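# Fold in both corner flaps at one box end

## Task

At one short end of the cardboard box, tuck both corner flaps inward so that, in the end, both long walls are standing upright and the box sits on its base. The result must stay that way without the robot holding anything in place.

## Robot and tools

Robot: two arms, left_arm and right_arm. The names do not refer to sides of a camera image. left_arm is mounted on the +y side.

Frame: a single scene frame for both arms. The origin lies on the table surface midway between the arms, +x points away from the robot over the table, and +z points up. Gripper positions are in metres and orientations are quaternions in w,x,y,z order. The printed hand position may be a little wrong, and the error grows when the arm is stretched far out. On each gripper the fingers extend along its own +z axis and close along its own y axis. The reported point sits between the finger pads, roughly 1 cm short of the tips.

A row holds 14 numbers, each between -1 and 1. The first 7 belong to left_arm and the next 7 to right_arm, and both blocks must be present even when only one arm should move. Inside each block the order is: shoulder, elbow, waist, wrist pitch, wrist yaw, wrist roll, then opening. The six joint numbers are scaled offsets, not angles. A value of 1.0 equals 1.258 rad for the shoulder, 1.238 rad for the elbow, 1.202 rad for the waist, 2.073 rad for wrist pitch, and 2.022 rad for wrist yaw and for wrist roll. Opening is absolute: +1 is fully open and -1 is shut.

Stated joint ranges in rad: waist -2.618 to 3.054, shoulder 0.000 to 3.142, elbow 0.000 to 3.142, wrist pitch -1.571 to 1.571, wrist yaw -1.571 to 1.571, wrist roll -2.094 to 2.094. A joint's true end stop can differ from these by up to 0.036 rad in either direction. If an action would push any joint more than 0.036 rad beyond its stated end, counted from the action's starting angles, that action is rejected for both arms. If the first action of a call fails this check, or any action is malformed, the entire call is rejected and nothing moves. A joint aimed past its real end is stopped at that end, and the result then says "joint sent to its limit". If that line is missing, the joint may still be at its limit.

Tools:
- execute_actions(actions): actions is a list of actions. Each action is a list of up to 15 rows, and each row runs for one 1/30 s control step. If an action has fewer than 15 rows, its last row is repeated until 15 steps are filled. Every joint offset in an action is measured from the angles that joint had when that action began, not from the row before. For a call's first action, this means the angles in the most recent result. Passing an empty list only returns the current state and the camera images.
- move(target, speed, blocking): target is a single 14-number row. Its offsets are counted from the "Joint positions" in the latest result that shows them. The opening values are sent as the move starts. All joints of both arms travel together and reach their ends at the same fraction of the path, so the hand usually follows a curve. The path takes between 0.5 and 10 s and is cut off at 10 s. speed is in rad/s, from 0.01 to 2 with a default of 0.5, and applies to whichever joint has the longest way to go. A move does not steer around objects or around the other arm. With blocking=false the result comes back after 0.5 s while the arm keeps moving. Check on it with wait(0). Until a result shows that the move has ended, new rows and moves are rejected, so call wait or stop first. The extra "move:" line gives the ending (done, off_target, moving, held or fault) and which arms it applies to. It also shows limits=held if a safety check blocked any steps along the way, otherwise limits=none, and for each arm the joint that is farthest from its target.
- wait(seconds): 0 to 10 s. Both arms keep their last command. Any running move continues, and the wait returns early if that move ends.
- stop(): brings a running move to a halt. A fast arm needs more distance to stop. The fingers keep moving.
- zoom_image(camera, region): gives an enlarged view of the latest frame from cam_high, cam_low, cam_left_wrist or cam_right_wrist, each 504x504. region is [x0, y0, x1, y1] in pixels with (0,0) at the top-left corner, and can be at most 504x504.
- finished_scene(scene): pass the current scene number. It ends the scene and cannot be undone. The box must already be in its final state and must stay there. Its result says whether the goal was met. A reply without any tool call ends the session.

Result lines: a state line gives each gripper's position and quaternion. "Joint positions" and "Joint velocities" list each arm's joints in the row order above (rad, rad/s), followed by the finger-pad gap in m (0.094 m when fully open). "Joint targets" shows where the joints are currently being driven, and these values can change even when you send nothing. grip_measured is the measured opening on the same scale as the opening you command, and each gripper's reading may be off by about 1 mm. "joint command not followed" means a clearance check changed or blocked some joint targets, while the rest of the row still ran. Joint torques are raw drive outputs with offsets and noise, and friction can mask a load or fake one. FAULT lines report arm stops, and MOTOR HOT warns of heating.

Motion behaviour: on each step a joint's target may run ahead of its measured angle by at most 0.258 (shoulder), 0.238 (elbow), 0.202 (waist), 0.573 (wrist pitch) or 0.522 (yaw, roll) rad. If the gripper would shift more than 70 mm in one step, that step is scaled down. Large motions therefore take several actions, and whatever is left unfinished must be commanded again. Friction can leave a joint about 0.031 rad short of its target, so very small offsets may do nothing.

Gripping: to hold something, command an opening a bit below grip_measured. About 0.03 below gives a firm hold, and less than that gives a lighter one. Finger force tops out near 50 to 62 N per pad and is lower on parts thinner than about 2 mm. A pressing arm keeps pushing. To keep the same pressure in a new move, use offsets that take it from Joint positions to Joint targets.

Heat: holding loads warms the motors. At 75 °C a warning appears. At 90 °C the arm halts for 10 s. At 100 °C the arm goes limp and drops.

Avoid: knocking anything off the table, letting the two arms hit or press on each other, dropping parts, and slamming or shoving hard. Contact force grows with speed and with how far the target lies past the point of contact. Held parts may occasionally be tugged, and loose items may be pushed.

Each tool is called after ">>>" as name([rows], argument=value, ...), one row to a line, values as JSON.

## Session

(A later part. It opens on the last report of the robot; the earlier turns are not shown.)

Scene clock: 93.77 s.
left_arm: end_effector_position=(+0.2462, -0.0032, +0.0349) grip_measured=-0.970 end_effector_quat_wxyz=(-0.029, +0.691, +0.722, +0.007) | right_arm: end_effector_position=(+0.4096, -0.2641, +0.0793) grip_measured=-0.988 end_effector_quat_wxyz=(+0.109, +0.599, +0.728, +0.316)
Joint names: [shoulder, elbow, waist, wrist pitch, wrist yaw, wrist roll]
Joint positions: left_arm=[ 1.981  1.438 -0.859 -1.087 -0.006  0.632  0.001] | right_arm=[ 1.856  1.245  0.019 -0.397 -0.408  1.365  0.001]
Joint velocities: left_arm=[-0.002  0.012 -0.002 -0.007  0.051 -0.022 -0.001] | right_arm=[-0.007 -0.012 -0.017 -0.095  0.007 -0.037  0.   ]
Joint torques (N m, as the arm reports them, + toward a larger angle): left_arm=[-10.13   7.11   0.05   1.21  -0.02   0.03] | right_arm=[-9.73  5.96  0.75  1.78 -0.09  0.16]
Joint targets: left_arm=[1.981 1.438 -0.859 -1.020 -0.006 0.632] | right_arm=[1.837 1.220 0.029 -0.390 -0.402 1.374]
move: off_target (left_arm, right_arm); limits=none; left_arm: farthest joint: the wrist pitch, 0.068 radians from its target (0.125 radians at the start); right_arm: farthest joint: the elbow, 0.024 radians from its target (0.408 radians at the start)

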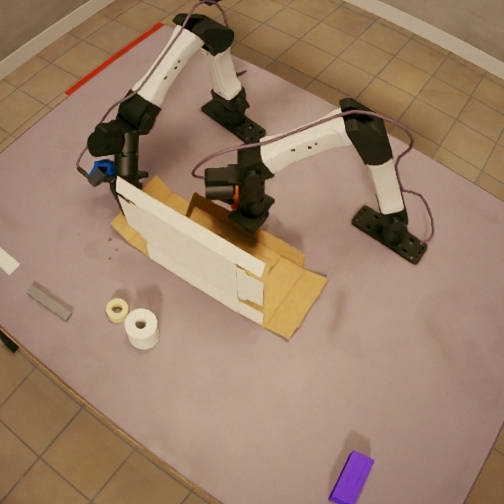

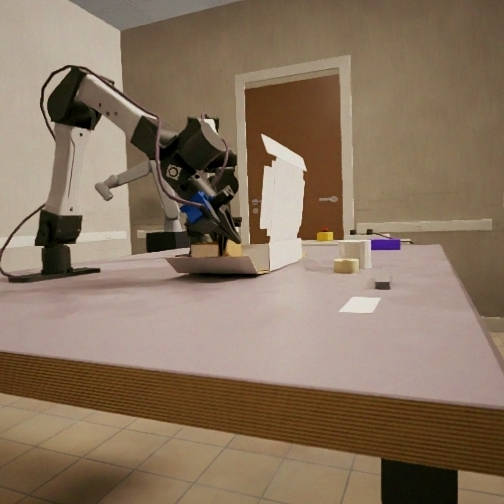

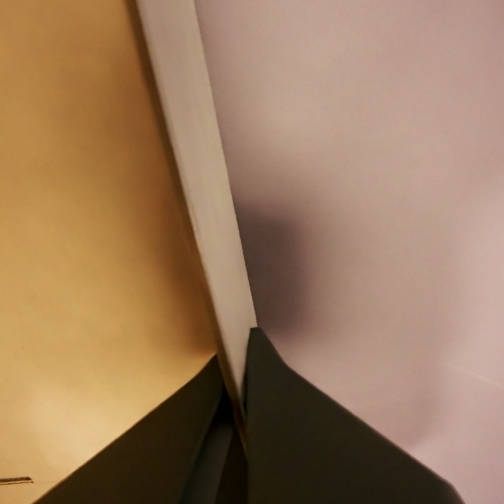

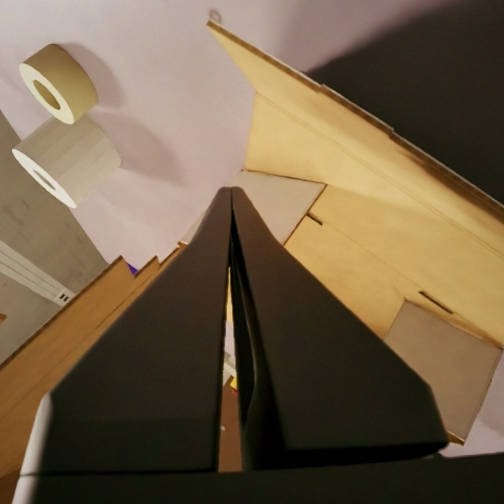

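>>> move(target=[0,0,0,0,0,0,-1, 0.095,0,0.05,0,0,0,-1], speed=0.2)

>>> move(target=[0,0,0,0,0,0,-1, 0,0,0.14,0,0,0,-1], speed=0.12)

Scene clock: 98.93 s.
left_arm: end_effector_position=(+0.2456, -0.0022, +0.0350) grip_measured=-0.970 end_effector_quat_wxyz=(-0.031, +0.691, +0.722, +0.007) | right_arm: end_effector_position=(+0.4034, -0.2401, +0.0376) grip_measured=-0.988 end_effector_quat_wxyz=(+0.063, +0.595, +0.746, +0.293)
Joint names: [shoulder, elbow, waist, wrist pitch, wrist yaw, wrist roll]
Joint positions: left_arm=[ 1.981  1.438 -0.859 -1.092 -0.007  0.632  0.001] | right_arm=[ 1.953  1.245  0.07  -0.396 -0.408  1.366  0.001]
Joint velocities: left_arm=[-0.002 -0.007  0.017  0.022  0.022 -0.007  0.   ] | right_arm=[-0.002 -0.007 -0.012  0.007 -0.022 -0.007 -0.004]
Joint torques (N m, as the arm reports them, + toward a larger angle): left_arm=[-10.22   7.15  -0.05   0.45  -0.01   0.02] | right_arm=[-7.68  7.48  0.69  1.49 -0.16  0.07]
Joint targets: left_arm=[1.981 1.438 -0.859 -1.088 -0.007 0.632] | right_arm=[1.976 1.245 0.079 -0.397 -0.408 1.365]
move: off_target (right_arm); limits=none; left_arm: farthest joint: the wrist pitch, 0.005 radians from its target (0.000 radians at the start); right_arm: farthest joint: the shoulder, 0.022 radians from its target (0.119 radians at the start)

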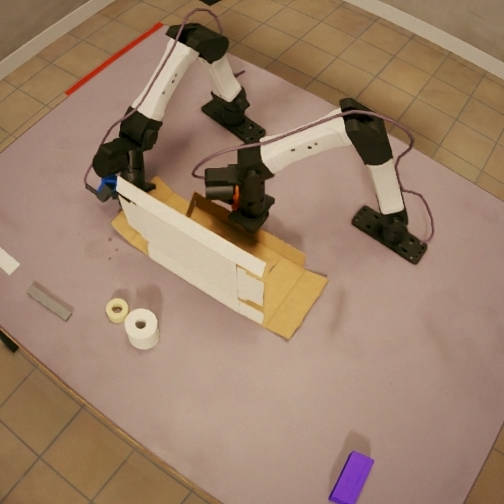

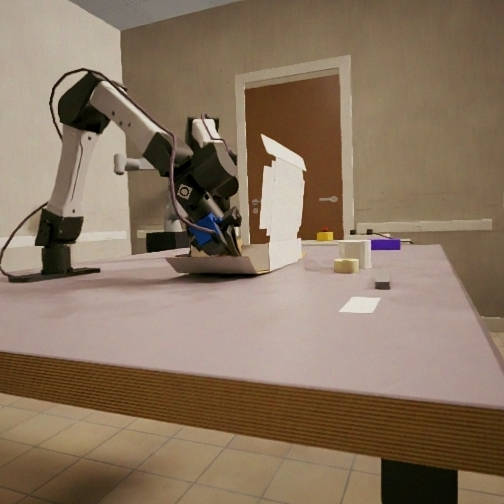

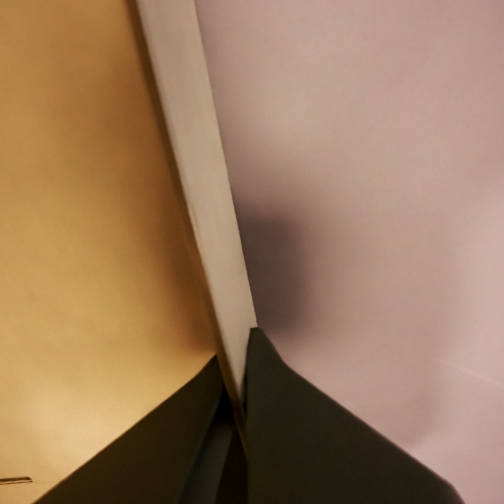

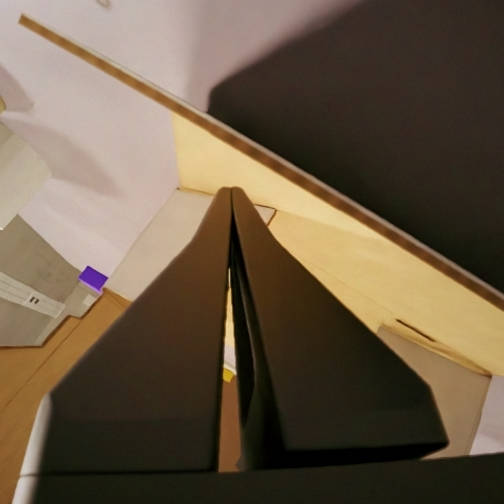

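Scene clock: 100.67 s.
left_arm: end_effector_position=(+0.2433, +0.0010, +0.0353) grip_measured=-0.970 end_effector_quat_wxyz=(-0.039, +0.686, +0.726, +0.009) | right_arm: end_effector_position=(+0.3935, -0.1730, +0.0370) grip_measured=-0.988 end_effector_quat_wxyz=(+0.043, +0.537, +0.789, +0.294)
Joint names: [shoulder, elbow, waist, wrist pitch, wrist yaw, wrist roll]
Joint positions: left_arm=[ 1.981  1.438 -0.859 -1.108 -0.008  0.62   0.001] | right_arm=[ 1.953  1.245  0.224 -0.396 -0.398  1.366  0.001]
Joint velocities: left_arm=[-0.007  0.012 -0.007 -0.022 -0.022  0.022  0.   ] | right_arm=[-0.012 -0.012 -0.007  0.022 -0.066  0.022  0.   ]
Joint torques (N m, as the arm reports them, + toward a larger angle): left_arm=[-10.1    7.22   0.12   0.51   0.     0.14] | right_arm=[-8.98  7.43  1.1   1.52 -0.26  0.09]
Joint targets: left_arm=[1.981 1.438 -0.859 -1.092 -0.006 0.632] | right_arm=[1.953 1.245 0.238 -0.396 -0.408 1.366]
move: done; limits=none; left_arm: farthest joint: the wrist pitch, 0.016 radians from its target (0.000 radians at the start); right_arm: farthest joint: the waist, 0.014 radians from its target (0.168 radians at the start)

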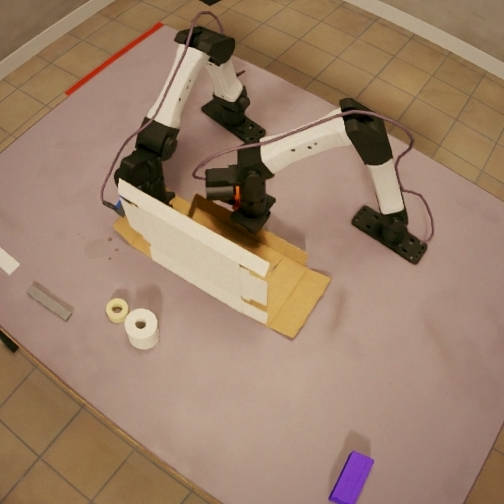

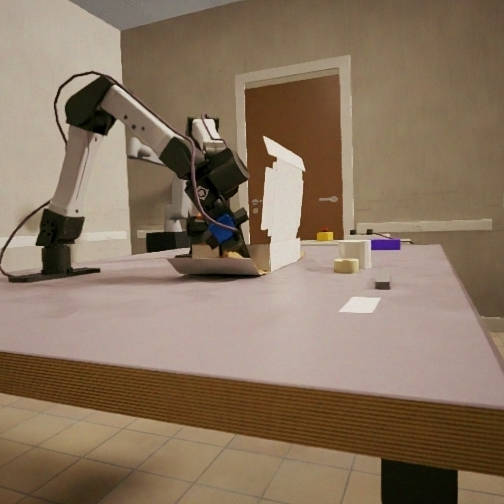

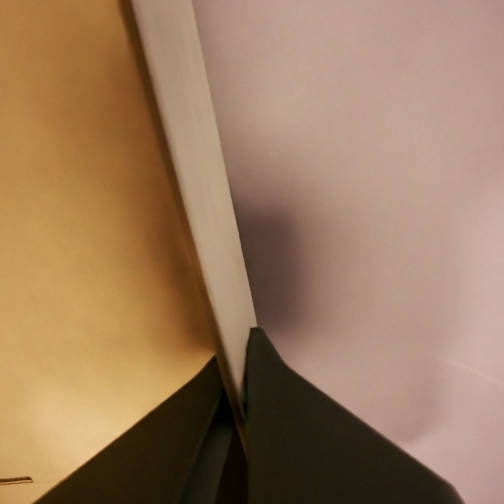

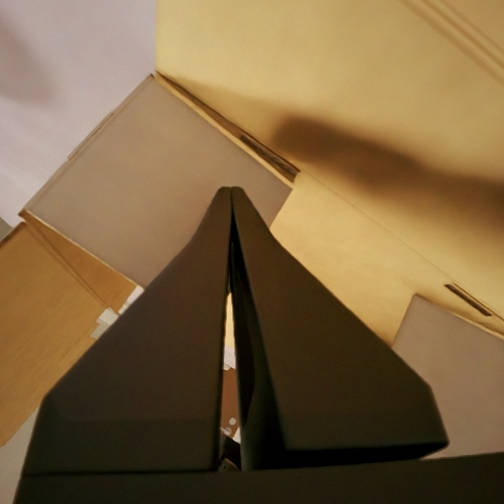

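A bit more, then retreat and release.

>>> move(target=[0,0,0,0,0,0,-1, 0,0,0.04,0,0,0,-1], speed=0.12)

>>> move(target=[0,0,0,0,0,0,0.4, -0.1,0,-0.14,0,0,0,-1], speed=0.2)

>>> move(target=[0,0.28,0,-0.14,0,0,0.4, 0,0,0,0,0,0,-1], speed=0.3)

Scene clock: 105.87 s.
left_arm: end_effector_position=(+0.2419, +0.0027, +0.0354) grip_measured=-0.970 end_effector_quat_wxyz=(-0.044, +0.685, +0.727, +0.010) | right_arm: end_effector_position=(+0.3902, -0.1593, +0.0364) grip_measured=-0.988 end_effector_quat_wxyz=(+0.042, +0.525, +0.798, +0.291)
Joint names: [shoulder, elbow, waist, wrist pitch, wrist yaw, wrist roll]
Joint positions: left_arm=[ 1.981  1.438 -0.859 -1.117 -0.008  0.616  0.001] | right_arm=[ 1.953  1.245  0.258 -0.396 -0.388  1.366  0.001]
Joint velocities: left_arm=[-0.002 -0.012 -0.007 -0.051  0.051 -0.007  0.001] | right_arm=[-0.007  0.012 -0.002  0.037  0.007 -0.037 -0.001]
Joint torques (N m, as the arm reports them, + toward a larger angle): left_arm=[-10.08   7.12  -0.02   0.43  -0.05   0.07] | right_arm=[-9.01  7.42  1.09  1.52 -0.25  0.08]
Joint targets: left_arm=[1.981 1.438 -0.859 -1.108 -0.008 0.620] | right_arm=[1.953 1.245 0.272 -0.396 -0.398 1.366]
move: done; limits=none; left_arm: farthest joint: the wrist pitch, 0.009 radians from its target (0.000 radians at the start); right_arm: farthest joint: the waist, 0.014 radians from its target (0.048 radians at the start)

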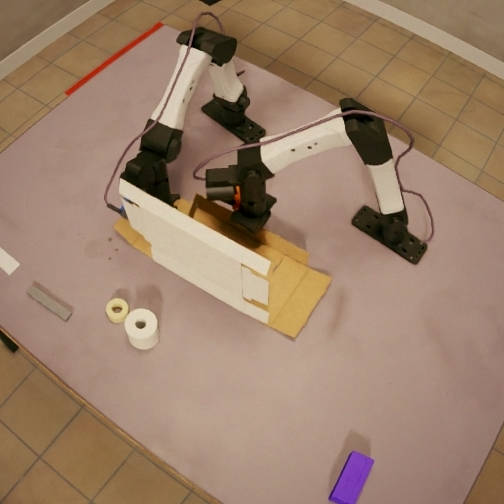

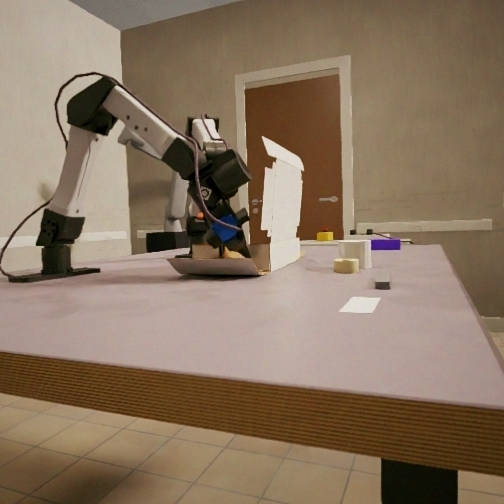

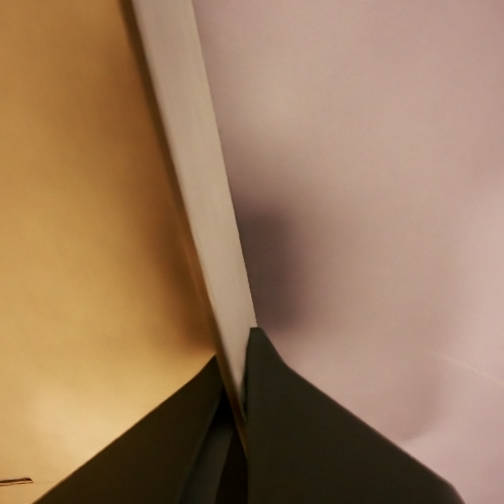

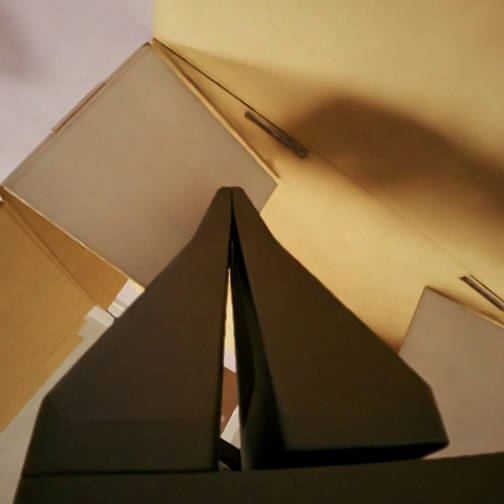

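Scene clock: 107.07 s.
left_arm: end_effector_position=(+0.2419, +0.0027, +0.0354) grip_measured=+0.398 end_effector_quat_wxyz=(-0.044, +0.685, +0.727, +0.010) | right_arm: end_effector_position=(+0.4086, -0.2318, +0.0838) grip_measured=-0.988 end_effector_quat_wxyz=(+0.108, +0.571, +0.750, +0.317)
Joint names: [shoulder, elbow, waist, wrist pitch, wrist yaw, wrist roll]
Joint positions: left_arm=[ 1.981  1.438 -0.859 -1.117 -0.008  0.616  0.066] | right_arm=[ 1.843  1.245  0.096 -0.396 -0.388  1.366  0.001]
Joint velocities: left_arm=[-0.012  0.002 -0.002 -0.007  0.007  0.037  0.   ] | right_arm=[-0.012 -0.017 -0.007 -0.037  0.007 -0.051 -0.   ]
Joint torques (N m, as the arm reports them, + toward a larger angle): left_arm=[-10.19   7.12   0.03   0.31  -0.02   0.03] | right_arm=[-9.48  7.9  -0.78  1.71 -0.14  0.07]
Joint targets: left_arm=[1.981 1.438 -0.859 -1.117 -0.008 0.616] | right_arm=[1.827 1.245 0.090 -0.396 -0.388 1.366]
move: done; limits=none; left_arm: farthest joint: the waist, 0.000 radians from its target (0.000 radians at the start); right_arm: farthest joint: the shoulder, 0.016 radians from its target (0.126 radians at the start)

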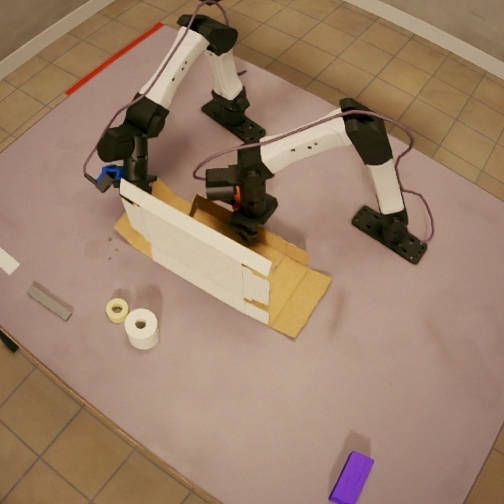

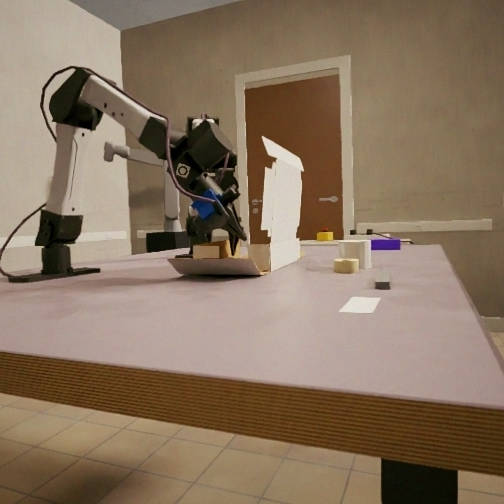

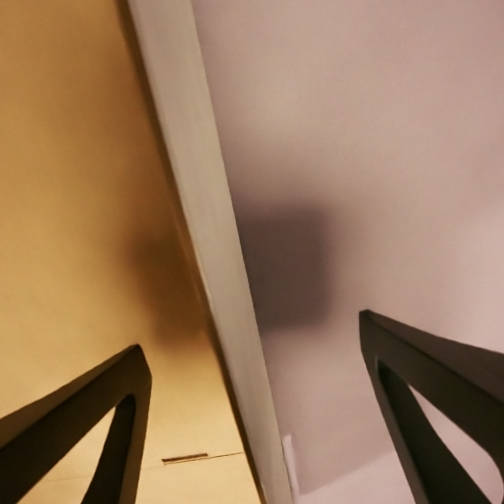

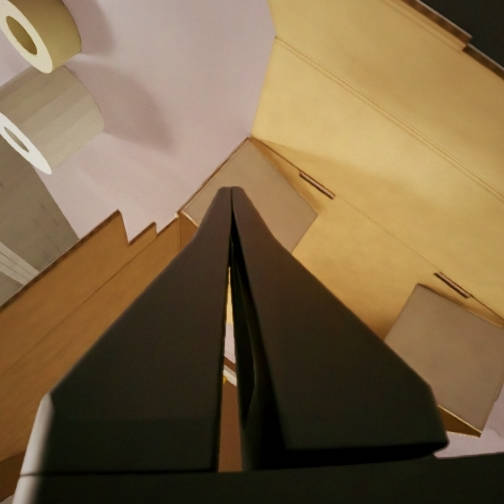

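Scene clock: 108.90 s.
left_arm: end_effector_position=(+0.2568, -0.0159, +0.1163) grip_measured=+0.398 end_effector_quat_wxyz=(-0.019, +0.685, +0.728, +0.007) | right_arm: end_effector_position=(+0.4086, -0.2318, +0.0838) grip_measured=-0.988 end_effector_quat_wxyz=(+0.108, +0.571, +0.750, +0.317)
Joint names: [shoulder, elbow, waist, wrist pitch, wrist yaw, wrist roll]
Joint positions: left_arm=[ 1.981  1.766 -0.859 -1.395 -0.008  0.616  0.066] | right_arm=[ 1.843  1.245  0.096 -0.396 -0.388  1.366  0.001]
Joint velocities: left_arm=[-0.017  0.007 -0.007 -0.007  0.007 -0.037  0.   ] | right_arm=[ 0.007 -0.002  0.002 -0.051 -0.022 -0.007 -0.001]
Joint torques (N m, as the arm reports them, + toward a larger angle): left_arm=[-10.47   9.02   0.01   0.32  -0.02   0.03] | right_arm=[-8.5   7.92 -0.22  1.73 -0.14  0.07]
Joint targets: left_arm=[1.981 1.784 -0.859 -1.407 -0.008 0.616] | right_arm=[1.843 1.245 0.096 -0.396 -0.388 1.366]
move: done; limits=none; left_arm: farthest joint: the elbow, 0.019 radians from its target (0.347 radians at the start); right_arm: farthest joint: the waist, 0.000 radians from its target (0.000 radians at the start)

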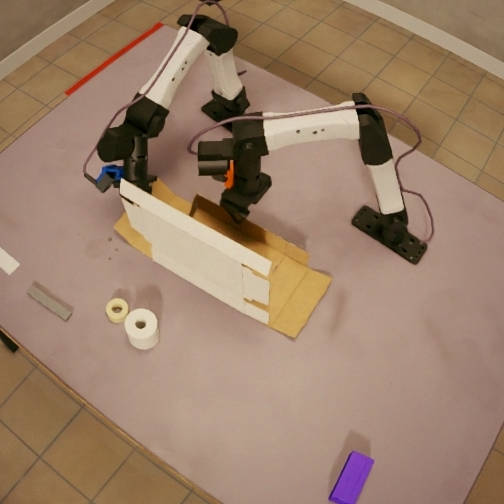

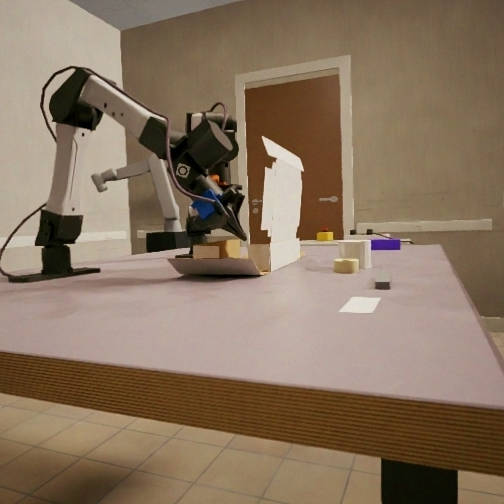

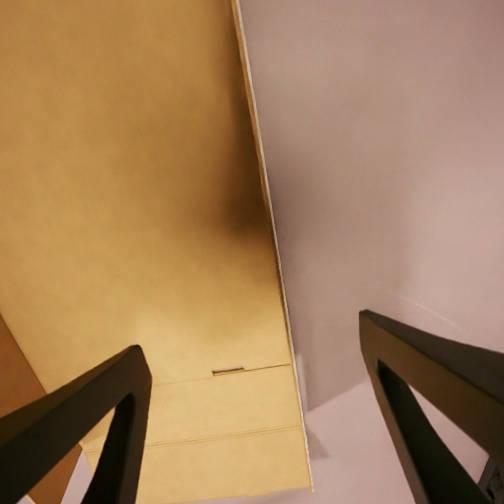

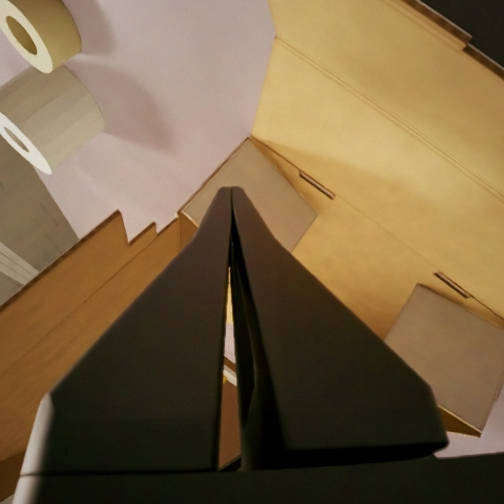

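>>> finished_scene(scene=2)

The scene is finished: the task was done.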